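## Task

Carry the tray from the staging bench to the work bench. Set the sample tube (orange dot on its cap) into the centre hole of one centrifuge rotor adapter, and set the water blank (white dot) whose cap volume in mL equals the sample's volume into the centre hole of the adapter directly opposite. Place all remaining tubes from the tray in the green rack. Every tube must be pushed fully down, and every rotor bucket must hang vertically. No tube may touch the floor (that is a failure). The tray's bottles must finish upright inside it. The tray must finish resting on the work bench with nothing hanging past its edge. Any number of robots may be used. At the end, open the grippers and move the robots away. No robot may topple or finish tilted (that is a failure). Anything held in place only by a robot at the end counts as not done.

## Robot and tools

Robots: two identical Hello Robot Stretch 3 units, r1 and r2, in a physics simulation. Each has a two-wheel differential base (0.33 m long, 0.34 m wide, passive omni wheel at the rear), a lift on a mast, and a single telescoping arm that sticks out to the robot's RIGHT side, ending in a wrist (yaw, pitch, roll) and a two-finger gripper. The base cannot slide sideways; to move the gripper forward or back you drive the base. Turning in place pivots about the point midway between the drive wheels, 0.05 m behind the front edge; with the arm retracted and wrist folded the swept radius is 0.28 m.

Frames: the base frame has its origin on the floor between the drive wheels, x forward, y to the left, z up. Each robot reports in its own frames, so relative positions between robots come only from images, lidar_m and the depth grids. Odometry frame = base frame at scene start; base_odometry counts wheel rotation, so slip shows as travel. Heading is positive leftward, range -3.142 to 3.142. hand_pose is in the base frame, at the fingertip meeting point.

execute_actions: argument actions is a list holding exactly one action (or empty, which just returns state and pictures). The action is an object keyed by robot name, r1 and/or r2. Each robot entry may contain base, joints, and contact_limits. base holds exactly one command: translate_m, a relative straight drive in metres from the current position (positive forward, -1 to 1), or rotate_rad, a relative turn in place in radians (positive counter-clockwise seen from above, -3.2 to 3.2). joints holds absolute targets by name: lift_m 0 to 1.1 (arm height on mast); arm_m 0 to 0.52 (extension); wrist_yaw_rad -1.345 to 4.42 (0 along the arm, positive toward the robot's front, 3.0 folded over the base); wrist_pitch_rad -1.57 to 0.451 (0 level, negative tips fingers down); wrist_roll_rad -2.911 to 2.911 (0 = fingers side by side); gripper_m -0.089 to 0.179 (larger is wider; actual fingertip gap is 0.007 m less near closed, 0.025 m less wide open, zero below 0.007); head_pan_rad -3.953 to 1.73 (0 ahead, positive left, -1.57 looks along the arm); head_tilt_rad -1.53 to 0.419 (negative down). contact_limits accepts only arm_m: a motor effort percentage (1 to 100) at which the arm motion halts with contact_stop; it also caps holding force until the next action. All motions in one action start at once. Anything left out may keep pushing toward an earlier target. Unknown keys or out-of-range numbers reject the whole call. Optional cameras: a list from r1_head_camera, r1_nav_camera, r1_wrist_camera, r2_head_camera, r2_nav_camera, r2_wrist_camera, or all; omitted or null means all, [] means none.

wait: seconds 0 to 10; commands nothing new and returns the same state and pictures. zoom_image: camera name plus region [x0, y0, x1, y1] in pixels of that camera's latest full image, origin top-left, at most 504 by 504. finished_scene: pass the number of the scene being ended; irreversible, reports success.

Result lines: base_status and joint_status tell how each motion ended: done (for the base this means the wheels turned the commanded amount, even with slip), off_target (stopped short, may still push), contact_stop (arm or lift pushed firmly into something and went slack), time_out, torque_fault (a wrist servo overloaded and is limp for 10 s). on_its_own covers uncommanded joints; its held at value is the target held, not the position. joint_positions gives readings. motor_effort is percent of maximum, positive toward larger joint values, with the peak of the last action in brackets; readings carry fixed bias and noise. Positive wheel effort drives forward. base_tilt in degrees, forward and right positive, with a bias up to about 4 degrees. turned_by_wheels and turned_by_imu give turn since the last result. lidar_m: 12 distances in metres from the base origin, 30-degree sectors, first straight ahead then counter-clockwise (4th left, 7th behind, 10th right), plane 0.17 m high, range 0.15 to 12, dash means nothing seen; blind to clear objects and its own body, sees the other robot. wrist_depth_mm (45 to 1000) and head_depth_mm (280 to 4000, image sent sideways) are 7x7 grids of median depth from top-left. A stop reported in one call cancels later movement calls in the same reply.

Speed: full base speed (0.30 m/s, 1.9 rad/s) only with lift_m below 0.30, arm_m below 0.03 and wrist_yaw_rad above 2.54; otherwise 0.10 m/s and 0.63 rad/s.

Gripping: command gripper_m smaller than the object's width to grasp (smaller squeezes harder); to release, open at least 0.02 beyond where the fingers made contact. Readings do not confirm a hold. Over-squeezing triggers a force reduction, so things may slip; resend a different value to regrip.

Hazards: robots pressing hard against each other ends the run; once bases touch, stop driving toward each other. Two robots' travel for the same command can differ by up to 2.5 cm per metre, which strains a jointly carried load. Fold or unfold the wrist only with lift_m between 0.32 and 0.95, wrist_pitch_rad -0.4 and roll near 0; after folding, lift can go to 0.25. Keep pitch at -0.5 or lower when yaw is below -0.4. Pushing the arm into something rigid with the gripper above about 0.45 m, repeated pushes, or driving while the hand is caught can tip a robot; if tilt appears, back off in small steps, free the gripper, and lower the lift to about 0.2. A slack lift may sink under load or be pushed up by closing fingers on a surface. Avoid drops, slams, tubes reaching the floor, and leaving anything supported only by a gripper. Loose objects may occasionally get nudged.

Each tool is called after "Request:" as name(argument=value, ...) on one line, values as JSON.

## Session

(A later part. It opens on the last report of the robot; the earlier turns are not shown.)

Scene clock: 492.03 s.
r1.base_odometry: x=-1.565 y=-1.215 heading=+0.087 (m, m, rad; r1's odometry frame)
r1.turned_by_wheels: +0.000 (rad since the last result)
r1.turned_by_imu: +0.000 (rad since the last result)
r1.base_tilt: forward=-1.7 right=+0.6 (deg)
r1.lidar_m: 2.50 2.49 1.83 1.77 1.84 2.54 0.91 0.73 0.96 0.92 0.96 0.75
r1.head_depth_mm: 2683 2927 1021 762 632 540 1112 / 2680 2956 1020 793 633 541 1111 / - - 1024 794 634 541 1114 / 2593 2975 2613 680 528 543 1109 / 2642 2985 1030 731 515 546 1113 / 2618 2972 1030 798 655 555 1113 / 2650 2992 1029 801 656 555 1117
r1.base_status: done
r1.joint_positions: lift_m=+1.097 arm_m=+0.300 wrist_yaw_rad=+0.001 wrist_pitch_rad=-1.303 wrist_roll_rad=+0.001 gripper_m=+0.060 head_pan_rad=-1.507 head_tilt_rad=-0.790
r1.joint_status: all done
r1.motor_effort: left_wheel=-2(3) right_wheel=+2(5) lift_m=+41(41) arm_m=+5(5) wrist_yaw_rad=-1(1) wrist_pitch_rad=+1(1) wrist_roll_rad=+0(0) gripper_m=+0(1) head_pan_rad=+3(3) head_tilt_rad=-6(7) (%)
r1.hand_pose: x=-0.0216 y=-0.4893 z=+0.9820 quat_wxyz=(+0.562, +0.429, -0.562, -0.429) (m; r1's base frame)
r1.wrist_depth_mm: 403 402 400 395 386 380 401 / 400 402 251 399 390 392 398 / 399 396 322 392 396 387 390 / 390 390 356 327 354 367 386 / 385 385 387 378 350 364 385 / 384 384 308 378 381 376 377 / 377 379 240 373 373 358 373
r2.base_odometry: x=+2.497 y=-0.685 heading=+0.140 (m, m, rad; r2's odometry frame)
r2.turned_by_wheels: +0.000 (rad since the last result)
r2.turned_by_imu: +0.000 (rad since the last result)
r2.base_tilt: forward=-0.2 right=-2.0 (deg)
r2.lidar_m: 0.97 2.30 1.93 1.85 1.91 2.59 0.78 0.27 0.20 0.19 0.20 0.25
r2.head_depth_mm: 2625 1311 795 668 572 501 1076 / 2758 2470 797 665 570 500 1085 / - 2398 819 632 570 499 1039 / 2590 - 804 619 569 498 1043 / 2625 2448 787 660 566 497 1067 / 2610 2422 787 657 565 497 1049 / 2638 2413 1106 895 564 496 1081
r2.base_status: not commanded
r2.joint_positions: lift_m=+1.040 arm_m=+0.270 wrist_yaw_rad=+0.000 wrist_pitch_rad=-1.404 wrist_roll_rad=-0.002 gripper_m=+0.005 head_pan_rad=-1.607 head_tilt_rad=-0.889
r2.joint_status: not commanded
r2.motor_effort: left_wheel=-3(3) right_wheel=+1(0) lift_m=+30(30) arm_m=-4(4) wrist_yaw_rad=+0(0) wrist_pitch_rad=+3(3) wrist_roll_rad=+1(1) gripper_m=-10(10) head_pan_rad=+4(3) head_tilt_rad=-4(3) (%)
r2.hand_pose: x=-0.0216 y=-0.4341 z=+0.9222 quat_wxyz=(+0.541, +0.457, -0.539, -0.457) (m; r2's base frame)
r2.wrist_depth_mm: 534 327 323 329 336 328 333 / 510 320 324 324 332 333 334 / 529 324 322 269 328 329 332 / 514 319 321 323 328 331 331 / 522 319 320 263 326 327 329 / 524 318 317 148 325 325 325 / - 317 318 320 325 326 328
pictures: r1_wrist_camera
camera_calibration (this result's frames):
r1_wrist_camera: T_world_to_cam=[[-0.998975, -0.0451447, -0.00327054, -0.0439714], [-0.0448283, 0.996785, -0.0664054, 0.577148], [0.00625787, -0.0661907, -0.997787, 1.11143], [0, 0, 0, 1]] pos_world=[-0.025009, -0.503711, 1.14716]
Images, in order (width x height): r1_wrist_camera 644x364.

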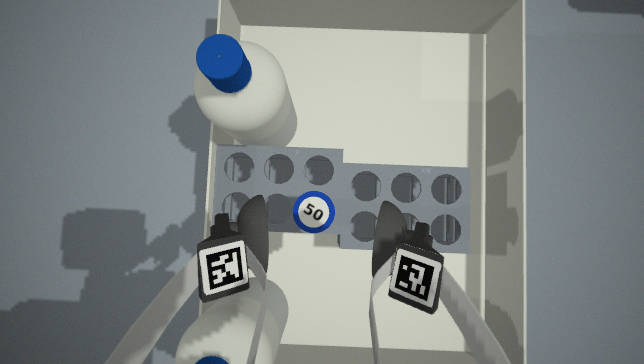

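Request:
execute_actions(actions=[{"r1":{"joints":{"arm_m":0.306},"base":{"translate_m":0.007}},"r2":{"joints":{"arm_m":0.267},"base":{"translate_m":0.006}}}], cameras=[])

Request:
execute_actions(actions=[{"r1":{"joints":{"lift_m":0.985}},"r2":{"joints":{"lift_m":0.995}}}], cameras=["r1_wrist_camera","r2_wrist_camera","r2_head_camera"])

Scene clock: 497.93 s.
r1.base_odometry: x=-1.558 y=-1.214 heading=+0.087 (m, m, rad; r1's odometry frame)
r1.turned_by_wheels: +0.000 (rad since the last result)
r1.turned_by_imu: -0.001 (rad since the last result)
r1.base_tilt: forward=-1.8 right=+0.6 (deg)
r1.lidar_m: 2.49 2.49 1.83 1.77 1.84 2.54 0.91 0.74 0.95 0.92 0.96 0.75
r1.head_depth_mm: 2644 2961 1018 767 636 540 1108 / 2669 2917 1019 792 632 541 1110 / - - 1020 795 633 541 1112 / 2610 2938 1025 677 525 545 1112 / 2622 2967 1026 751 529 546 1117 / 2635 2957 1027 801 655 553 1117 / 2661 2943 1032 802 655 555 1116
r1.base_status: done
r1.joint_positions: lift_m=+1.097 arm_m=+0.306 wrist_yaw_rad=+0.001 wrist_pitch_rad=-1.303 wrist_roll_rad=+0.001 gripper_m=+0.060 head_pan_rad=-1.507 head_tilt_rad=-0.790
r1.joint_status: all done
r1.motor_effort: left_wheel=-2(4) right_wheel=+0(4) lift_m=+41(41) arm_m=+5(5) wrist_yaw_rad=-1(0) wrist_pitch_rad=+1(1) wrist_roll_rad=+0(0) gripper_m=+0(1) head_pan_rad=+4(2) head_tilt_rad=-6(7) (%)
r1.hand_pose: x=-0.0216 y=-0.4953 z=+0.9820 quat_wxyz=(+0.562, +0.429, -0.562, -0.429) (m; r1's base frame)
r1.wrist_depth_mm: 402 399 398 384 377 368 398 / 399 400 249 397 394 392 399 / 397 395 315 390 390 390 389 / 389 388 330 330 381 357 389 / 382 387 385 325 358 352 383 / 381 380 345 380 375 374 380 / 378 376 245 376 375 342 374
r2.base_odometry: x=+2.503 y=-0.685 heading=+0.140 (m, m, rad; r2's odometry frame)
r2.turned_by_wheels: +0.000 (rad since the last result)
r2.turned_by_imu: +0.000 (rad since the last result)
r2.base_tilt: forward=-0.1 right=-2.2 (deg)
r2.lidar_m: 0.97 2.30 1.93 1.85 1.91 2.61 0.78 0.27 0.20 0.19 0.20 0.42
r2.head_depth_mm: 2592 1344 800 668 573 502 1076 / 2722 2476 798 664 571 501 1082 / - 2379 817 626 570 500 1041 / 2571 - 815 627 567 498 1038 / 2629 2438 789 660 567 498 1064 / 2607 2431 788 659 565 496 1049 / 2650 2401 1177 927 564 495 1081
r2.base_status: done
r2.joint_positions: lift_m=+1.040 arm_m=+0.267 wrist_yaw_rad=+0.000 wrist_pitch_rad=-1.404 wrist_roll_rad=-0.002 gripper_m=+0.005 head_pan_rad=-1.607 head_tilt_rad=-0.889
r2.joint_status: all done
r2.motor_effort: left_wheel=-2(6) right_wheel=+1(5) lift_m=+31(31) arm_m=-4(4) wrist_yaw_rad=+0(0) wrist_pitch_rad=+3(3) wrist_roll_rad=+1(1) gripper_m=-10(10) head_pan_rad=+3(4) head_tilt_rad=-4(4) (%)
r2.hand_pose: x=-0.0216 y=-0.4311 z=+0.9222 quat_wxyz=(+0.541, +0.457, -0.539, -0.457) (m; r2's base frame)
r2.wrist_depth_mm: 537 321 321 330 331 337 334 / 526 322 322 327 324 329 331 / 521 321 324 267 328 328 330 / 514 324 323 267 327 327 327 / 505 316 320 262 326 331 327 / 515 315 320 146 328 326 330 / - 313 315 318 323 328 326
pictures: none
No camera images: the call's "cameras" was empty. Leave "cameras" out to get every camera's image.

Scene clock: 499.80 s.
r1.base_odometry: x=-1.558 y=-1.214 heading=+0.087 (m, m, rad; r1's odometry frame)
r1.turned_by_wheels: +0.000 (rad since the last result)
r1.turned_by_imu: +0.000 (rad since the last result)
r1.base_tilt: forward=-1.7 right=+0.6 (deg)
r1.lidar_m: 2.49 2.49 1.83 1.77 1.84 2.54 0.91 0.74 0.95 0.92 0.96 0.75
r1.head_depth_mm: 2539 - 1021 768 637 540 1103 / 2491 - 1003 790 633 542 1110 / 2551 - - 704 633 542 1110 / 2623 2938 1027 661 525 543 1112 / 2650 2946 1023 751 528 547 1112 / 2626 2980 1031 799 655 555 1113 / 2655 2960 1032 800 654 555 1111
r1.base_status: not commanded
r1.joint_positions: lift_m=+0.985 arm_m=+0.306 wrist_yaw_rad=+0.001 wrist_pitch_rad=-1.303 wrist_roll_rad=+0.001 gripper_m=+0.060 head_pan_rad=-1.507 head_tilt_rad=-0.790
r1.joint_status: all done
r1.motor_effort: left_wheel=-2(2) right_wheel=+0(1) lift_m=+29(34) arm_m=+5(5) wrist_yaw_rad=-1(1) wrist_pitch_rad=+1(1) wrist_roll_rad=+0(0) gripper_m=+0(2) head_pan_rad=+3(3) head_tilt_rad=-6(6) (%)
r1.hand_pose: x=-0.0216 y=-0.4953 z=+0.8705 quat_wxyz=(+0.562, +0.429, -0.562, -0.429) (m; r1's base frame)
r1.wrist_depth_mm: 290 138 139 284 284 285 240 / 284 282 155 281 280 279 238 / 282 282 217 241 277 277 238 / 278 279 216 215 215 216 235 / 273 273 256 152 213 213 234 / 273 270 268 268 268 212 231 / 268 268 233 266 265 266 230
r2.base_odometry: x=+2.503 y=-0.685 heading=+0.140 (m, m, rad; r2's odometry frame)
r2.turned_by_wheels: +0.000 (rad since the last result)
r2.turned_by_imu: +0.000 (rad since the last result)
r2.base_tilt: forward=-0.1 right=-2.1 (deg)
r2.lidar_m: 0.97 2.30 1.93 1.85 1.91 2.60 0.78 0.27 0.20 0.19 0.20 0.42
r2.head_depth_mm: 2699 1340 800 669 572 502 1076 / - 2397 797 667 572 501 1083 / - 2392 773 625 569 500 1041 / 2568 - 770 622 568 498 1038 / 2619 2434 788 661 566 497 1073 / 2629 2432 786 657 566 496 1051 / 2612 2405 1173 925 565 495 1081
r2.base_status: not commanded
r2.joint_positions: lift_m=+0.995 arm_m=+0.267 wrist_yaw_rad=+0.000 wrist_pitch_rad=-1.404 wrist_roll_rad=-0.002 gripper_m=+0.005 head_pan_rad=-1.607 head_tilt_rad=-0.889
r2.joint_status: all done
r2.motor_effort: left_wheel=-2(3) right_wheel=+1(1) lift_m=+30(31) arm_m=-4(4) wrist_yaw_rad=+0(0) wrist_pitch_rad=+3(3) wrist_roll_rad=+1(1) gripper_m=-10(10) head_pan_rad=+3(3) head_tilt_rad=-4(5) (%)
r2.hand_pose: x=-0.0216 y=-0.4311 z=+0.8772 quat_wxyz=(+0.541, +0.457, -0.539, -0.457) (m; r2's base frame)
r2.wrist_depth_mm: 279 280 278 283 285 289 286 / 273 278 278 281 281 285 289 / 277 277 281 222 165 284 288 / 275 276 274 275 275 282 286 / 272 274 276 218 280 284 283 / 272 274 275 148 279 283 283 / 269 271 275 276 278 281 281
pictures: r1_wrist_camera, r2_head_camera (sideways: a quarter turn clockwise sets it upright), r2_wrist_camera
camera_calibration (this result's frames):
r1_wrist_camera: T_world_to_cam=[[-0.998975, -0.0451444, -0.00327057, -0.0446068], [-0.044828, 0.996785, -0.0664052, 0.575723], [0.00625788, -0.0661906, -0.997787, 0.99976], [0, 0, 0, 1]] pos_world=[-0.025009, -0.509711, 1.03563]
r2_head_camera: T_world_to_cam=[[-0.0145099, 0.773375, -0.633783, 0.841874], [0.999879, 0.00769875, -0.013497, 0.018005], [-0.0055589, -0.633902, -0.773393, 0.961958], [0, 0, 0, 1]] pos_world=[-0.000439828, -0.0414359, 1.27778]
r2_wrist_camera: T_world_to_cam=[[-0.999673, 0.0102909, 0.0234211, -0.0369774], [0.00943525, 0.999294, -0.0363555, 0.502914], [-0.0237787, -0.0361226, -0.999064, 1.01937], [0, 0, 0, 1]] pos_world=[-0.0174711, -0.465356, 1.03756]
Images, in order (width x height): r1_wrist_camera 644x364, r2_head_camera 896x504, r2_wrist_camera 644x364.

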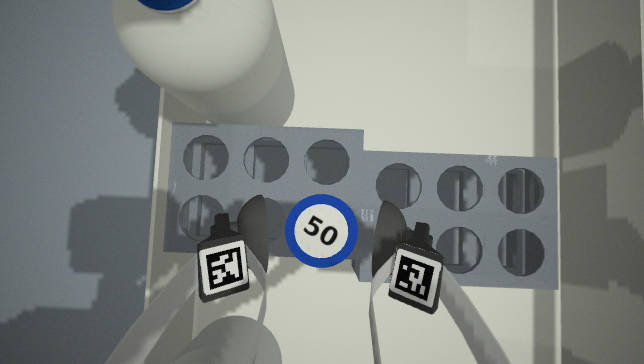

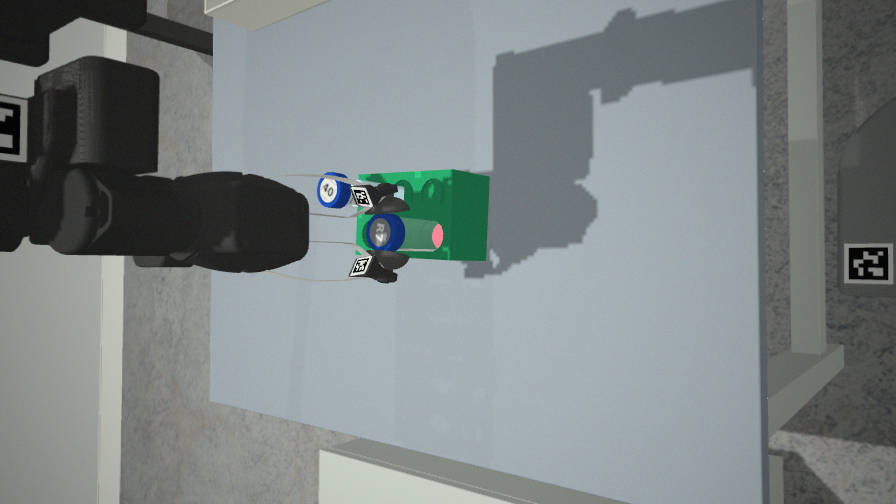

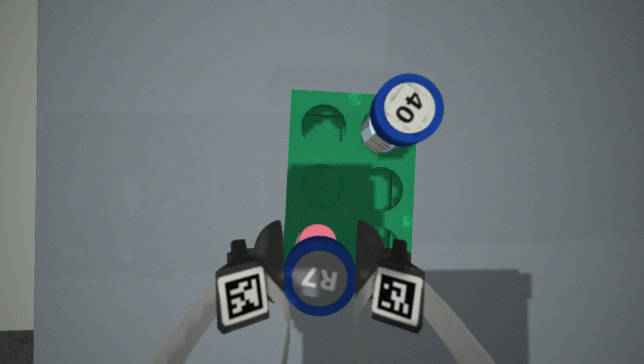

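Request:
execute_actions(actions=[{"r1":{"joints":{"gripper_m":0.0}},"r2":{"joints":{"gripper_m":0.06,"lift_m":0.99}}}], cameras=[])

Request:
execute_actions(actions=[{"r1":{"joints":{"lift_m":1.097}},"r2":{"joints":{"lift_m":1.095}}}], cameras=["r1_wrist_camera","r2_head_camera"])

Request:
execute_actions(actions=[{"r1":{"base":{"translate_m":-1.0}},"r2":{"joints":{"arm_m":0.0}}}], cameras=["r2_head_camera"])

Request:
execute_actions(actions=[{"r1":{"base":{"translate_m":-0.368},"joints":{"arm_m":0.378}}}], cameras=["r1_wrist_camera"])

Scene clock: 506.20 s.
r1.base_odometry: x=-1.558 y=-1.214 heading=+0.087 (m, m, rad; r1's odometry frame)
r1.turned_by_wheels: +0.000 (rad since the last result)
r1.turned_by_imu: +0.000 (rad since the last result)
r1.base_tilt: forward=-1.7 right=+0.7 (deg)
r1.lidar_m: 2.49 2.49 1.83 1.77 1.84 2.54 0.91 0.74 0.95 0.92 0.96 0.75
r1.head_depth_mm: 2541 - 1016 767 637 541 1108 / 2483 - 1000 792 633 542 1110 / 2569 - - 702 633 542 1109 / 2598 2952 1024 662 525 544 1112 / 2625 2976 1026 750 526 547 1112 / 2615 2950 1030 799 655 554 1111 / 2645 2958 1026 798 656 555 1118
r1.base_status: not commanded
r1.joint_positions: lift_m=+0.985 arm_m=+0.306 wrist_yaw_rad=+0.001 wrist_pitch_rad=-1.303 wrist_roll_rad=+0.001 gripper_m=+0.001 head_pan_rad=-1.507 head_tilt_rad=-0.790
r1.joint_status: all done
r1.motor_effort: left_wheel=-3(3) right_wheel=+2(1) lift_m=+29(29) arm_m=+5(5) wrist_yaw_rad=-1(1) wrist_pitch_rad=+1(1) wrist_roll_rad=-1(1) gripper_m=-12(85) head_pan_rad=+3(3) head_tilt_rad=-6(5) (%)
r1.hand_pose: x=-0.0216 y=-0.4953 z=+0.8705 quat_wxyz=(+0.562, +0.429, -0.562, -0.429) (m; r1's base frame)
r1.wrist_depth_mm: 288 138 140 286 286 285 241 / 285 284 156 282 280 281 239 / 281 282 218 242 279 278 238 / 278 276 215 215 215 214 236 / 275 274 250 149 213 213 234 / 272 271 270 268 266 233 230 / 270 270 231 265 266 266 231
r2.base_odometry: x=+2.503 y=-0.685 heading=+0.140 (m, m, rad; r2's odometry frame)
r2.turned_by_wheels: +0.000 (rad since the last result)
r2.turned_by_imu: +0.000 (rad since the last result)
r2.base_tilt: forward=-0.1 right=-1.9 (deg)
r2.lidar_m: 0.97 2.30 1.93 1.85 1.91 2.59 0.78 0.27 0.20 0.19 0.20 0.42
r2.head_depth_mm: 2708 1342 801 669 572 502 1075 / - 2398 800 665 570 501 1083 / - 2391 774 624 570 500 1044 / 2609 - 772 618 569 498 1038 / 2633 2447 789 660 566 498 1064 / 2631 2427 787 657 565 496 1047 / 2622 2411 1174 925 565 496 1079
r2.base_status: not commanded
r2.joint_positions: lift_m=+0.990 arm_m=+0.267 wrist_yaw_rad=+0.000 wrist_pitch_rad=-1.404 wrist_roll_rad=-0.002 gripper_m=+0.060 head_pan_rad=-1.607 head_tilt_rad=-0.889
r2.joint_status: all done
r2.motor_effort: left_wheel=-3(3) right_wheel=+2(1) lift_m=+30(31) arm_m=-4(4) wrist_yaw_rad=+0(0) wrist_pitch_rad=+3(3) wrist_roll_rad=+1(1) gripper_m=+1(81) head_pan_rad=+3(4) head_tilt_rad=-4(4) (%)
r2.hand_pose: x=-0.0216 y=-0.4311 z=+0.8722 quat_wxyz=(+0.541, +0.457, -0.539, -0.457) (m; r2's base frame)
r2.wrist_depth_mm: 272 273 274 277 281 280 284 / 270 272 271 272 276 278 281 / 270 271 273 217 164 281 283 / 267 268 274 269 270 278 279 / 267 269 274 215 278 279 274 / 264 267 - 153 - 278 277 / 265 265 270 269 278 276 278
pictures: none
No camera images: the call's "cameras" was empty. Leave "cameras" out to get every camera's image.

Scene clock: 508.07 s.
r1.base_odometry: x=-1.558 y=-1.214 heading=+0.087 (m, m, rad; r1's odometry frame)
r1.turned_by_wheels: +0.000 (rad since the last result)
r1.turned_by_imu: +0.000 (rad since the last result)
r1.base_tilt: forward=-1.7 right=+0.6 (deg)
r1.lidar_m: 2.50 2.49 1.83 1.77 1.85 2.55 0.92 0.74 0.95 0.92 0.96 0.75
r1.head_depth_mm: 2659 2900 1019 768 636 541 1107 / 2673 2887 1025 792 633 541 1113 / - - 1019 683 635 542 1111 / 2608 2930 2623 682 525 543 1109 / 2627 2947 1024 753 528 546 1112 / 2625 2987 1029 799 654 554 1114 / 2628 2962 1029 799 656 555 1112
r1.base_status: not commanded
r1.joint_positions: lift_m=+1.097 arm_m=+0.306 wrist_yaw_rad=+0.001 wrist_pitch_rad=-1.303 wrist_roll_rad=+0.001 gripper_m=+0.001 head_pan_rad=-1.507 head_tilt_rad=-0.790
r1.joint_status: all done
r1.motor_effort: left_wheel=-2(3) right_wheel=+1(2) lift_m=+41(42) arm_m=+5(5) wrist_yaw_rad=-1(1) wrist_pitch_rad=+1(1) wrist_roll_rad=+0(0) gripper_m=-12(13) head_pan_rad=+3(3) head_tilt_rad=-5(7) (%)
r1.hand_pose: x=-0.0216 y=-0.4953 z=+0.9820 quat_wxyz=(+0.562, +0.429, -0.562, -0.429) (m; r1's base frame)
r1.wrist_depth_mm: 407 405 395 384 376 365 404 / 398 399 250 395 395 397 397 / 398 393 315 393 390 387 394 / 389 391 327 327 378 355 386 / 384 386 381 150 324 349 383 / 383 382 324 379 379 372 380 / 382 379 246 373 374 370 373
r2.base_odometry: x=+2.503 y=-0.685 heading=+0.140 (m, m, rad; r2's odometry frame)
r2.turned_by_wheels: +0.000 (rad since the last result)
r2.turned_by_imu: +0.000 (rad since the last result)
r2.base_tilt: forward=-0.1 right=-2.0 (deg)
r2.lidar_m: 0.97 2.29 1.93 1.85 1.91 2.59 0.78 0.27 0.20 0.19 0.20 0.42
r2.head_depth_mm: 2603 1348 799 667 574 501 1075 / 2620 2479 798 666 570 500 1085 / - 2394 774 625 569 499 1045 / - 2370 772 626 568 498 1043 / 2627 2440 789 661 566 497 1068 / 2647 2436 788 657 565 496 1050 / 2605 2422 1177 923 564 497 1078
r2.base_status: not commanded
r2.joint_positions: lift_m=+1.095 arm_m=+0.267 wrist_yaw_rad=+0.000 wrist_pitch_rad=-1.404 wrist_roll_rad=-0.002 gripper_m=+0.060 head_pan_rad=-1.607 head_tilt_rad=-0.889
r2.joint_status: all done
r2.motor_effort: left_wheel=-3(3) right_wheel=+1(1) lift_m=+45(47) arm_m=-4(4) wrist_yaw_rad=+0(1) wrist_pitch_rad=+3(3) wrist_roll_rad=+1(1) gripper_m=+1(1) head_pan_rad=+3(3) head_tilt_rad=-4(4) (%)
r2.hand_pose: x=-0.0216 y=-0.4311 z=+0.9768 quat_wxyz=(+0.541, +0.457, -0.539, -0.457) (m; r2's base frame)
r2.wrist_depth_mm: 566 375 385 385 383 390 363 / 572 375 380 381 383 383 358 / 580 377 379 377 383 383 361 / 575 376 379 318 380 386 364 / 584 372 375 317 385 376 382 / 570 368 - 379 - 383 384 / - 367 374 370 378 384 384
pictures: r1_wrist_camera, r2_head_camera (sideways: a quarter turn clockwise sets it upright)
camera_calibration (this result's frames):
r1_wrist_camera: T_world_to_cam=[[-0.998975, -0.0451451, -0.00327066, -0.0442424], [-0.0448287, 0.996785, -0.0664054, 0.583129], [0.00625802, -0.0661907, -0.997787, 1.11102], [0, 0, 0, 1]] pos_world=[-0.0250089, -0.509713, 1.14714]
r2_head_camera: T_world_to_cam=[[-0.0145099, 0.773375, -0.633783, 0.841874], [0.999879, 0.00769875, -0.013497, 0.018005], [-0.0055589, -0.633902, -0.773393, 0.961958], [0, 0, 0, 1]] pos_world=[-0.000439828, -0.0414359, 1.27778]
Images, in order (width x height): r1_wrist_camera 644x364, r2_head_camera 896x504.

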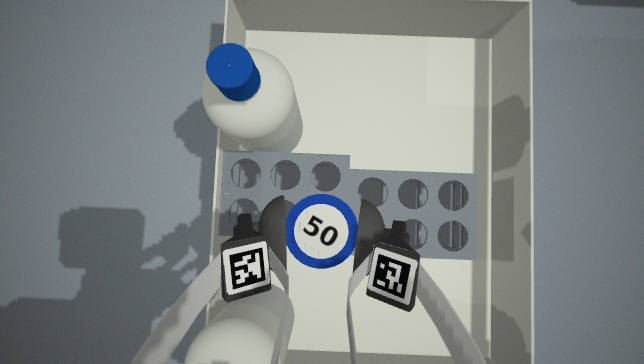

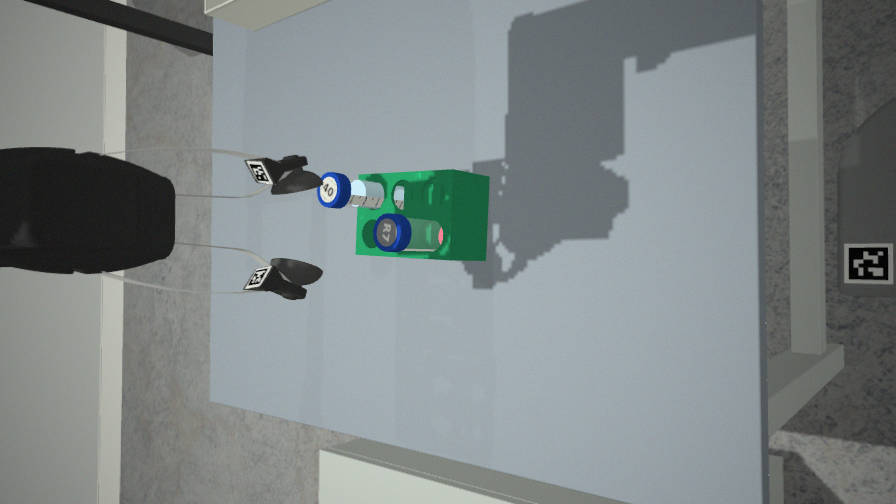

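Scene clock: 519.13 s.
r1.base_odometry: x=-2.554 y=-1.300 heading=+0.086 (m, m, rad; r1's odometry frame)
r1.turned_by_wheels: +0.000 (rad since the last result)
r1.turned_by_imu: -0.002 (rad since the last result)
r1.base_tilt: forward=-1.8 right=+0.7 (deg)
r1.lidar_m: 1.73 2.50 1.83 1.78 1.85 1.84 1.78 0.32 0.24 0.23 0.24 0.38
r1.head_depth_mm: 699 772 869 797 672 516 549 / 707 773 865 823 664 517 554 / - - 858 797 597 517 558 / 2616 2942 2513 1082 868 744 648 / 2581 2935 2525 1960 1492 799 674 / 2610 2948 2418 1245 1484 1359 1180 / 2635 2909 1029 800 1407 1357 1154
r1.base_status: done
r1.joint_positions: lift_m=+1.097 arm_m=+0.306 wrist_yaw_rad=+0.001 wrist_pitch_rad=-1.303 wrist_roll_rad=+0.001 gripper_m=+0.001 head_pan_rad=-1.507 head_tilt_rad=-0.790
r1.joint_status: not commanded
r1.motor_effort: left_wheel=-2(6) right_wheel=+1(2) lift_m=+42(41) arm_m=+5(5) wrist_yaw_rad=-1(1) wrist_pitch_rad=+1(1) wrist_roll_rad=+0(0) gripper_m=-12(12) head_pan_rad=+3(2) head_tilt_rad=-7(7) (%)
r1.hand_pose: x=-0.0216 y=-0.4953 z=+0.9820 quat_wxyz=(+0.562, +0.429, -0.562, -0.429) (m; r1's base frame)
r1.wrist_depth_mm: 406 - - 356 360 418 405 / 399 - - 350 437 388 413 / 393 - - 352 412 404 410 / 393 - - 522 378 389 388 / 384 - - 149 379 401 396 / 382 - 829 336 397 397 396 / 378 494 - 332 332 421 387
r2.base_odometry: x=+2.503 y=-0.685 heading=+0.140 (m, m, rad; r2's odometry frame)
r2.turned_by_wheels: +0.000 (rad since the last result)
r2.turned_by_imu: +0.000 (rad since the last result)
r2.base_tilt: forward=-0.1 right=-2.1 (deg)
r2.lidar_m: 0.97 2.29 1.92 1.85 1.91 2.60 0.78 0.27 0.20 0.19 0.20 0.42
r2.head_depth_mm: - - - 653 - 501 1077 / - - - - - 491 1078 / - - - - - 492 1041 / 2618 2547 768 - - 489 1042 / 2634 2438 791 660 567 497 1068 / 2612 2435 784 658 566 496 1050 / 2629 2411 1175 924 564 494 1085
r2.base_status: not commanded
r2.joint_positions: lift_m=+1.095 arm_m=+0.001 wrist_yaw_rad=+0.000 wrist_pitch_rad=-1.404 wrist_roll_rad=-0.002 gripper_m=+0.060 head_pan_rad=-1.607 head_tilt_rad=-0.889
r2.joint_status: all done
r2.motor_effort: left_wheel=-3(2) right_wheel=+1(1) lift_m=+46(46) arm_m=-4(4) wrist_yaw_rad=+0(0) wrist_pitch_rad=+3(3) wrist_roll_rad=+1(1) gripper_m=+1(1) head_pan_rad=+4(3) head_tilt_rad=-4(4) (%)
r2.hand_pose: x=-0.0216 y=-0.1642 z=+0.9768 quat_wxyz=(+0.541, +0.457, -0.539, -0.457) (m; r2's base frame)
r2.wrist_depth_mm: 573 379 379 382 385 384 391 / 575 371 373 384 382 381 386 / 582 377 373 384 379 388 393 / - 371 374 380 384 387 389 / - - 377 373 384 - - / - - - - - - - / - - - - - - -
pictures: r2_head_camera (sideways: a quarter turn clockwise sets it upright)
camera_calibration (this result's frames):
r2_head_camera: T_world_to_cam=[[-0.0145142, 0.773375, -0.633783, 0.841874], [0.999879, 0.00770424, -0.013497, 0.0180049], [-0.00555541, -0.633902, -0.773393, 0.961958], [0, 0, 0, 1]] pos_world=[-0.0004396, -0.0414359, 1.27778]
Images, in order (width x height): r2_head_camera 896x504.

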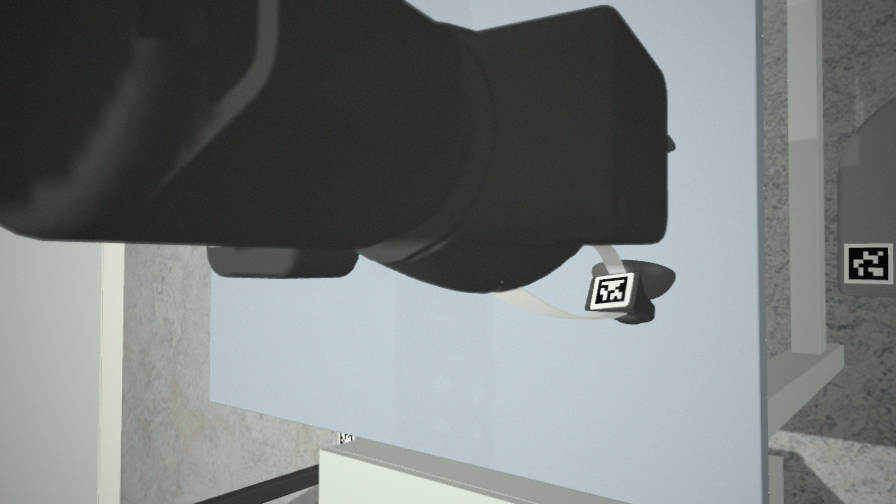

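Scene clock: 523.87 s.
r1.base_odometry: x=-2.921 y=-1.332 heading=+0.086 (m, m, rad; r1's odometry frame)
r1.turned_by_wheels: +0.000 (rad since the last result)
r1.turned_by_imu: -0.001 (rad since the last result)
r1.base_tilt: forward=-1.6 right=+0.6 (deg)
r1.lidar_m: 2.09 2.52 1.85 1.79 1.85 1.46 1.41 0.32 0.23 0.22 0.23 0.32
r1.head_depth_mm: 2569 2902 2507 1952 990 527 636 / 691 772 887 752 596 513 546 / - 805 837 793 675 515 550 / 679 790 860 823 673 517 554 / 686 777 876 804 659 518 558 / 687 782 870 824 677 518 563 / 690 784 872 807 680 518 566
r1.base_status: done
r1.joint_positions: lift_m=+1.097 arm_m=+0.378 wrist_yaw_rad=+0.001 wrist_pitch_rad=-1.303 wrist_roll_rad=+0.001 gripper_m=+0.001 head_pan_rad=-1.507 head_tilt_rad=-0.790
r1.joint_status: all done
r1.motor_effort: left_wheel=-3(4) right_wheel=+1(3) lift_m=+42(42) arm_m=+5(5) wrist_yaw_rad=-1(1) wrist_pitch_rad=+1(1) wrist_roll_rad=+0(0) gripper_m=-14(13) head_pan_rad=+3(3) head_tilt_rad=-5(6) (%)
r1.hand_pose: x=-0.0216 y=-0.5673 z=+0.9820 quat_wxyz=(+0.562, +0.429, -0.562, -0.429) (m; r1's base frame)
r1.wrist_depth_mm: 357 358 358 355 358 - - / 352 409 445 386 351 - - / 382 410 413 418 346 - - / 411 410 407 410 344 - - / 382 386 385 149 341 - - / 385 396 398 397 334 - - / 375 399 366 418 334 - -
r2.base_odometry: x=+2.503 y=-0.685 heading=+0.140 (m, m, rad; r2's odometry frame)
r2.turned_by_wheels: +0.000 (rad since the last result)
r2.turned_by_imu: +0.000 (rad since the last result)
r2.base_tilt: forward=-0.1 right=-1.9 (deg)
r2.lidar_m: 0.97 2.30 1.92 1.85 1.91 2.59 0.78 0.27 0.20 0.19 0.20 0.42
r2.head_depth_mm: - - - 653 - 502 1075 / - - - - - 492 1078 / - - - - - 490 1043 / 2632 2556 768 - - 490 1038 / 2639 2441 788 661 567 496 1070 / 2619 2439 786 658 567 496 1049 / 2627 2421 1170 929 563 496 1081
r2.base_status: not commanded
r2.joint_positions: lift_m=+1.095 arm_m=+0.001 wrist_yaw_rad=+0.000 wrist_pitch_rad=-1.404 wrist_roll_rad=-0.002 gripper_m=+0.060 head_pan_rad=-1.607 head_tilt_rad=-0.889
r2.joint_status: not commanded
r2.motor_effort: left_wheel=-3(3) right_wheel=+1(2) lift_m=+46(46) arm_m=-4(4) wrist_yaw_rad=+0(1) wrist_pitch_rad=+3(3) wrist_roll_rad=+1(1) gripper_m=+1(1) head_pan_rad=+3(3) head_tilt_rad=-4(4) (%)
r2.hand_pose: x=-0.0216 y=-0.1642 z=+0.9768 quat_wxyz=(+0.541, +0.457, -0.539, -0.457) (m; r2's base frame)
r2.wrist_depth_mm: 573 377 379 380 387 390 394 / 576 377 382 385 386 389 385 / 571 376 382 379 384 384 387 / - 373 371 378 378 383 389 / - - 376 379 377 - - / - - - - - - - / - - - - - - -
pictures: r1_wrist_camera
camera_calibration (this result's frames):
r1_wrist_camera: T_world_to_cam=[[-0.998975, -0.0451452, -0.00327258, -0.0474903], [-0.0448289, 0.996788, -0.0663606, 0.654839], [0.00625792, -0.0661458, -0.99779, 1.10628], [0, 0, 0, 1]] pos_world=[-0.0250089, -0.581704, 1.14713]
Images, in order (width x height): r1_wrist_camera 644x364.

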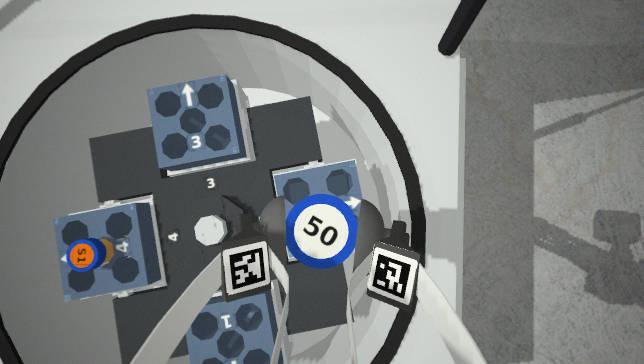

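Request:
execute_actions(actions=[{"r1":{"base":{"translate_m":0.004},"joints":{"arm_m":0.388,"lift_m":1.02}}}], cameras=["r1_wrist_camera","r1_head_camera"])

Scene clock: 532.80 s.
r1.base_odometry: x=-2.917 y=-1.332 heading=+0.086 (m, m, rad; r1's odometry frame)
r1.turned_by_wheels: +0.000 (rad since the last result)
r1.turned_by_imu: -0.001 (rad since the last result)
r1.base_tilt: forward=-1.8 right=+0.7 (deg)
r1.lidar_m: 2.09 2.51 1.84 1.78 1.85 1.46 1.42 0.32 0.23 0.22 0.23 0.32
r1.head_depth_mm: - 2912 2498 1944 967 517 636 / - 786 891 752 596 513 546 / - - 872 791 674 515 551 / 684 775 876 799 675 516 554 / 685 779 879 801 653 518 559 / 687 781 872 828 679 519 563 / 689 780 870 803 678 518 567
r1.base_status: done
r1.joint_positions: lift_m=+1.020 arm_m=+0.388 wrist_yaw_rad=+0.001 wrist_pitch_rad=-1.303 wrist_roll_rad=+0.001 gripper_m=+0.001 head_pan_rad=-1.507 head_tilt_rad=-0.790
r1.joint_status: all done
r1.motor_effort: left_wheel=-2(2) right_wheel=+1(4) lift_m=+30(35) arm_m=+5(5) wrist_yaw_rad=-1(1) wrist_pitch_rad=+1(1) wrist_roll_rad=+0(0) gripper_m=-12(12) head_pan_rad=+3(3) head_tilt_rad=-5(7) (%)
r1.hand_pose: x=-0.0216 y=-0.5772 z=+0.9055 quat_wxyz=(+0.562, +0.429, -0.562, -0.429) (m; r1's base frame)
r1.wrist_depth_mm: 282 314 328 276 275 - - / 328 319 363 340 273 - - / 338 323 330 354 271 - - / 331 330 330 330 302 - - / 311 311 308 149 295 - - / 298 321 323 323 262 - - / 327 320 317 320 306 - -
r2.base_odometry: x=+2.503 y=-0.685 heading=+0.140 (m, m, rad; r2's odometry frame)
r2.turned_by_wheels: +0.000 (rad since the last result)
r2.turned_by_imu: +0.000 (rad since the last result)
r2.base_tilt: forward=+0.0 right=-2.0 (deg)
r2.lidar_m: 0.97 2.30 1.92 1.85 1.91 2.60 0.78 0.27 0.20 0.19 0.20 0.42
r2.head_depth_mm: - - - 653 - 501 1075 / - - - - - 492 1082 / - - - - - 491 1043 / 2626 2534 769 - - 489 1039 / 2639 2435 788 660 568 497 1069 / 2631 2431 785 658 568 495 1049 / 2609 2443 1175 927 565 495 1084
r2.base_status: not commanded
r2.joint_positions: lift_m=+1.095 arm_m=+0.001 wrist_yaw_rad=+0.000 wrist_pitch_rad=-1.404 wrist_roll_rad=-0.002 gripper_m=+0.060 head_pan_rad=-1.607 head_tilt_rad=-0.889
r2.joint_status: not commanded
r2.motor_effort: left_wheel=-3(3) right_wheel=+1(2) lift_m=+46(46) arm_m=-4(5) wrist_yaw_rad=+0(0) wrist_pitch_rad=+3(3) wrist_roll_rad=+1(1) gripper_m=+1(1) head_pan_rad=+3(3) head_tilt_rad=-4(5) (%)
r2.hand_pose: x=-0.0216 y=-0.1642 z=+0.9768 quat_wxyz=(+0.541, +0.457, -0.539, -0.457) (m; r2's base frame)
r2.wrist_depth_mm: 568 380 379 382 381 385 392 / 569 373 384 386 381 393 394 / 570 377 375 379 386 389 392 / - 380 370 379 384 384 383 / - - 380 377 384 - - / - - - - - - - / - - - - - - -
pictures: r1_head_camera (sideways: a quarter turn clockwise sets it upright), r1_wrist_camera
camera_calibration (this result's frames):
r1_head_camera: T_world_to_cam=[[0.00117761, 0.67301, -0.739633, 0.98381], [0.999951, 0.00647792, 0.0074865, -0.0171388], [0.00982977, -0.739605, -0.672969, 0.835163], [0, 0, 0, 1]] pos_world=[0.00776992, -0.0443122, 1.28983]
r1_wrist_camera: T_world_to_cam=[[-0.998975, -0.0451445, -0.00327929, -0.0481842], [-0.0448287, 0.996798, -0.0662076, 0.65956], [0.0062577, -0.0659928, -0.9978, 1.02935], [0, 0, 0, 1]] pos_world=[-0.025009, -0.591694, 1.0706]
Images, in order (width x height): r1_head_camera 896x504, r1_wrist_camera 644x364.

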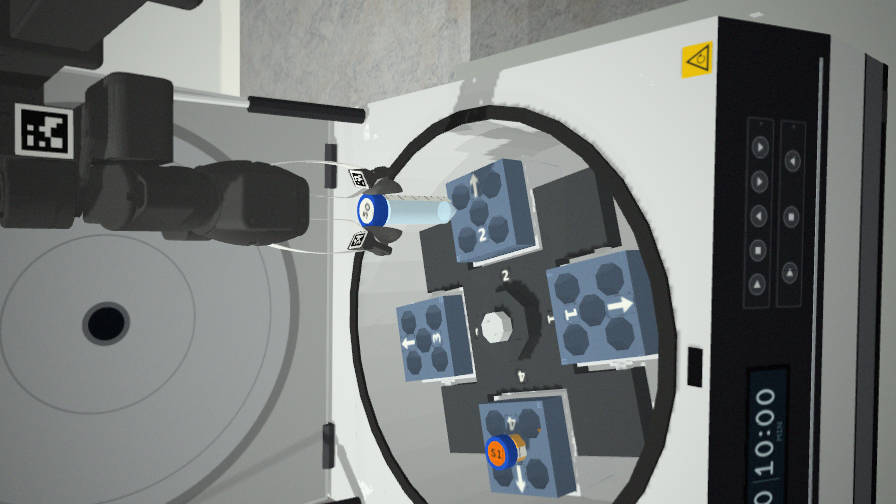

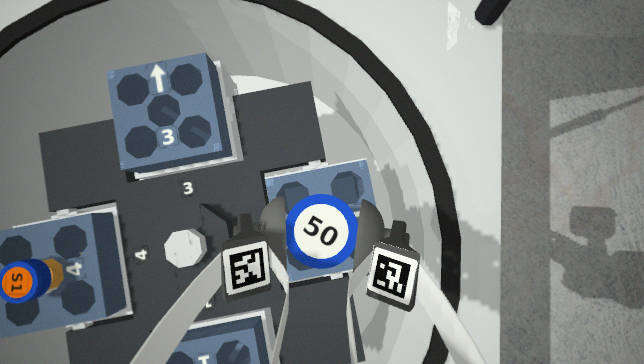

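Request:
execute_actions(actions=[{"r1":{"joints":{"lift_m":0.96}}}], cameras=["r1_head_camera"])

Request:
execute_actions(actions=[{"r1":{"joints":{"lift_m":0.908}}}], cameras=["r1_wrist_camera","r1_head_camera"])

Scene clock: 537.73 s.
r1.base_odometry: x=-2.917 y=-1.332 heading=+0.086 (m, m, rad; r1's odometry frame)
r1.turned_by_wheels: +0.000 (rad since the last result)
r1.turned_by_imu: +0.000 (rad since the last result)
r1.base_tilt: forward=-1.9 right=+0.5 (deg)
r1.lidar_m: 2.09 2.51 1.84 1.78 1.85 1.46 1.42 0.32 0.23 0.22 0.23 0.32
r1.head_depth_mm: 2541 - 2399 1951 962 515 638 / 660 - 889 750 596 514 546 / 670 - 857 791 674 515 549 / 684 775 865 778 674 516 553 / 686 778 877 801 655 517 558 / 688 780 868 826 678 517 563 / 689 782 873 805 680 519 566
r1.base_status: not commanded
r1.joint_positions: lift_m=+0.960 arm_m=+0.388 wrist_yaw_rad=+0.001 wrist_pitch_rad=-1.303 wrist_roll_rad=+0.001 gripper_m=+0.001 head_pan_rad=-1.507 head_tilt_rad=-0.790
r1.joint_status: all done
r1.motor_effort: left_wheel=-2(2) right_wheel=+1(1) lift_m=+30(30) arm_m=+4(5) wrist_yaw_rad=-1(1) wrist_pitch_rad=+1(1) wrist_roll_rad=+0(0) gripper_m=-12(12) head_pan_rad=+3(3) head_tilt_rad=-7(7) (%)
r1.hand_pose: x=-0.0216 y=-0.5772 z=+0.8454 quat_wxyz=(+0.562, +0.429, -0.562, -0.429) (m; r1's base frame)
r1.wrist_depth_mm: 276 277 311 263 213 213 - / 298 249 277 299 211 210 - / 270 246 273 273 250 208 - / 269 268 269 274 267 206 - / 265 247 267 149 264 203 - / 253 245 263 252 261 201 - / 260 260 261 259 306 199 962
r2.base_odometry: x=+2.503 y=-0.685 heading=+0.140 (m, m, rad; r2's odometry frame)
r2.turned_by_wheels: +0.000 (rad since the last result)
r2.turned_by_imu: +0.000 (rad since the last result)
r2.base_tilt: forward=-0.1 right=-2.0 (deg)
r2.lidar_m: 0.97 2.30 1.92 1.84 1.91 2.59 0.78 0.27 0.20 0.19 0.20 0.42
r2.head_depth_mm: - - - 655 - 502 1073 / - - - - - 492 1082 / - - - - - 491 1041 / 2616 2547 770 - - 490 1038 / 2634 2433 790 660 568 498 1066 / 2627 2419 788 657 565 497 1048 / 2633 2412 1176 925 565 495 1077
r2.base_status: not commanded
r2.joint_positions: lift_m=+1.095 arm_m=+0.001 wrist_yaw_rad=+0.000 wrist_pitch_rad=-1.404 wrist_roll_rad=-0.002 gripper_m=+0.060 head_pan_rad=-1.607 head_tilt_rad=-0.889
r2.joint_status: not commanded
r2.motor_effort: left_wheel=-3(2) right_wheel=+1(1) lift_m=+45(46) arm_m=-4(4) wrist_yaw_rad=-1(0) wrist_pitch_rad=+3(3) wrist_roll_rad=+1(1) gripper_m=+1(1) head_pan_rad=+3(3) head_tilt_rad=-4(4) (%)
r2.hand_pose: x=-0.0216 y=-0.1642 z=+0.9768 quat_wxyz=(+0.541, +0.457, -0.539, -0.457) (m; r2's base frame)
r2.wrist_depth_mm: 575 379 380 381 385 388 390 / 568 370 379 376 384 389 390 / 585 373 378 380 381 390 392 / - 375 375 380 381 385 382 / - - 371 379 379 - - / - - - - - - - / - - - - - - -
pictures: r1_head_camera (sideways: a quarter turn clockwise sets it upright)
camera_calibration (this result's frames):
r1_head_camera: T_world_to_cam=[[0.00117778, 0.67301, -0.739633, 0.98381], [0.999951, 0.00647769, 0.00748651, -0.0171388], [0.0098296, -0.739605, -0.672969, 0.835163], [0, 0, 0, 1]] pos_world=[0.00776991, -0.0443122, 1.28983]
Images, in order (width x height): r1_head_camera 896x504.

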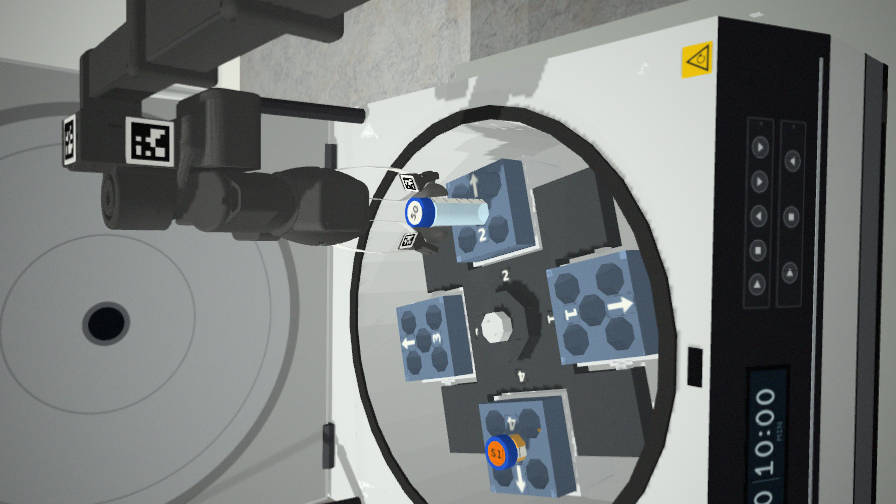

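Scene clock: 539.03 s.
r1.base_odometry: x=-2.917 y=-1.332 heading=+0.086 (m, m, rad; r1's odometry frame)
r1.turned_by_wheels: +0.000 (rad since the last result)
r1.turned_by_imu: +0.000 (rad since the last result)
r1.base_tilt: forward=-1.8 right=+0.7 (deg)
r1.lidar_m: 2.09 2.51 1.84 1.78 1.85 1.47 1.41 0.32 0.23 0.22 0.23 0.32
r1.head_depth_mm: 2558 2832 - 1837 948 516 636 / 683 744 1560 752 596 513 546 / 683 745 - 791 673 516 549 / 684 775 861 827 674 517 554 / 686 777 881 801 659 518 558 / 689 778 868 827 678 518 563 / 690 783 870 803 679 519 566
r1.base_status: not commanded
r1.joint_positions: lift_m=+0.908 arm_m=+0.388 wrist_yaw_rad=+0.001 wrist_pitch_rad=-1.304 wrist_roll_rad=+0.001 gripper_m=+0.001 head_pan_rad=-1.507 head_tilt_rad=-0.790
r1.joint_status: all done
r1.motor_effort: left_wheel=-2(2) right_wheel=+1(1) lift_m=+30(29) arm_m=+5(5) wrist_yaw_rad=-1(0) wrist_pitch_rad=+2(2) wrist_roll_rad=-1(0) gripper_m=-13(12) head_pan_rad=+4(3) head_tilt_rad=-6(6) (%)
r1.hand_pose: x=-0.0216 y=-0.5769 z=+0.7934 quat_wxyz=(+0.562, +0.429, -0.562, -0.429) (m; r1's base frame)
r1.wrist_depth_mm: 198 211 276 245 176 159 159 / 198 205 222 281 212 157 157 / 198 216 220 219 236 155 156 / 216 215 215 190 233 160 154 / 213 195 214 149 264 167 152 / 194 192 211 186 262 170 151 / 210 210 211 210 305 164 149
r2.base_odometry: x=+2.503 y=-0.685 heading=+0.140 (m, m, rad; r2's odometry frame)
r2.turned_by_wheels: +0.000 (rad since the last result)
r2.turned_by_imu: +0.000 (rad since the last result)
r2.base_tilt: forward=-0.2 right=-2.0 (deg)
r2.lidar_m: 0.97 2.30 1.92 1.85 1.91 2.60 0.79 0.27 0.20 0.19 0.20 0.42
r2.head_depth_mm: - - - 653 - 502 1079 / - - - - - 492 1082 / - - - - - 492 1041 / 2620 2539 769 - - 491 1042 / 2622 2450 790 659 568 496 1071 / 2623 2415 787 657 565 496 1049 / 2627 2425 1178 927 565 495 1080
r2.base_status: not commanded
r2.joint_positions: lift_m=+1.095 arm_m=+0.001 wrist_yaw_rad=+0.000 wrist_pitch_rad=-1.404 wrist_roll_rad=-0.002 gripper_m=+0.060 head_pan_rad=-1.607 head_tilt_rad=-0.889
r2.joint_status: not commanded
r2.motor_effort: left_wheel=-3(3) right_wheel=+1(1) lift_m=+46(46) arm_m=-4(4) wrist_yaw_rad=+0(0) wrist_pitch_rad=+3(3) wrist_roll_rad=+1(1) gripper_m=+1(1) head_pan_rad=+3(3) head_tilt_rad=-5(4) (%)
r2.hand_pose: x=-0.0216 y=-0.1642 z=+0.9768 quat_wxyz=(+0.541, +0.457, -0.539, -0.457) (m; r2's base frame)
r2.wrist_depth_mm: 581 381 379 379 384 389 390 / 570 378 380 376 382 385 390 / 568 376 376 380 385 381 390 / - 375 375 375 381 381 384 / - - 377 378 383 - - / - - - - - - - / - - - - - - -
pictures: r1_head_camera (sideways: a quarter turn clockwise sets it upright), r1_wrist_camera
camera_calibration (this result's frames):
r1_head_camera: T_world_to_cam=[[0.00117777, 0.67301, -0.739633, 0.98381], [0.999951, 0.00647768, 0.0074865, -0.0171388], [0.00982959, -0.739605, -0.672969, 0.835163], [0, 0, 0, 1]] pos_world=[0.00776991, -0.0443122, 1.28983]
r1_wrist_camera: T_world_to_cam=[[-0.998975, -0.0451376, -0.00333961, -0.0484848], [-0.0448266, 0.996889, -0.0648323, 0.650755], [0.00625559, -0.0646161, -0.997891, 0.918429], [0, 0, 0, 1]] pos_world=[-0.0250093, -0.591574, 0.958519]
Images, in order (width x height): r1_head_camera 896x504, r1_wrist_camera 644x364.

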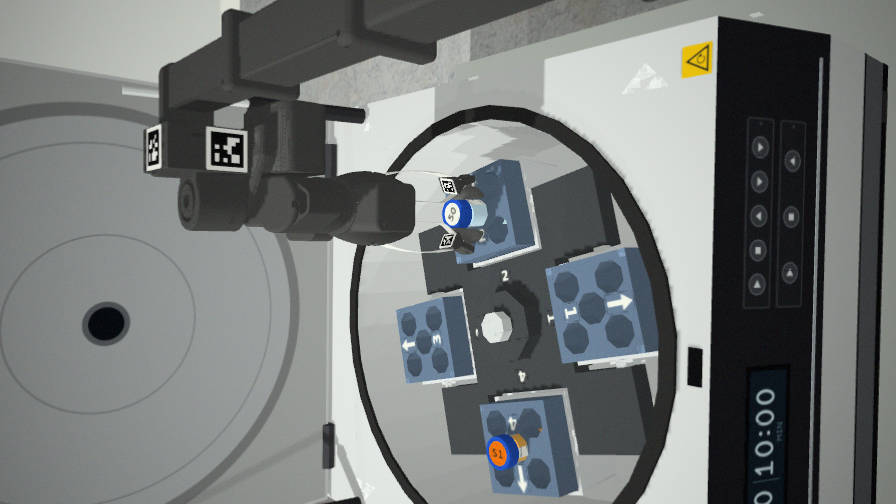

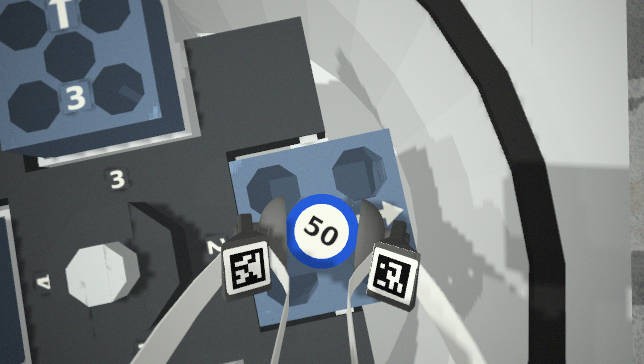

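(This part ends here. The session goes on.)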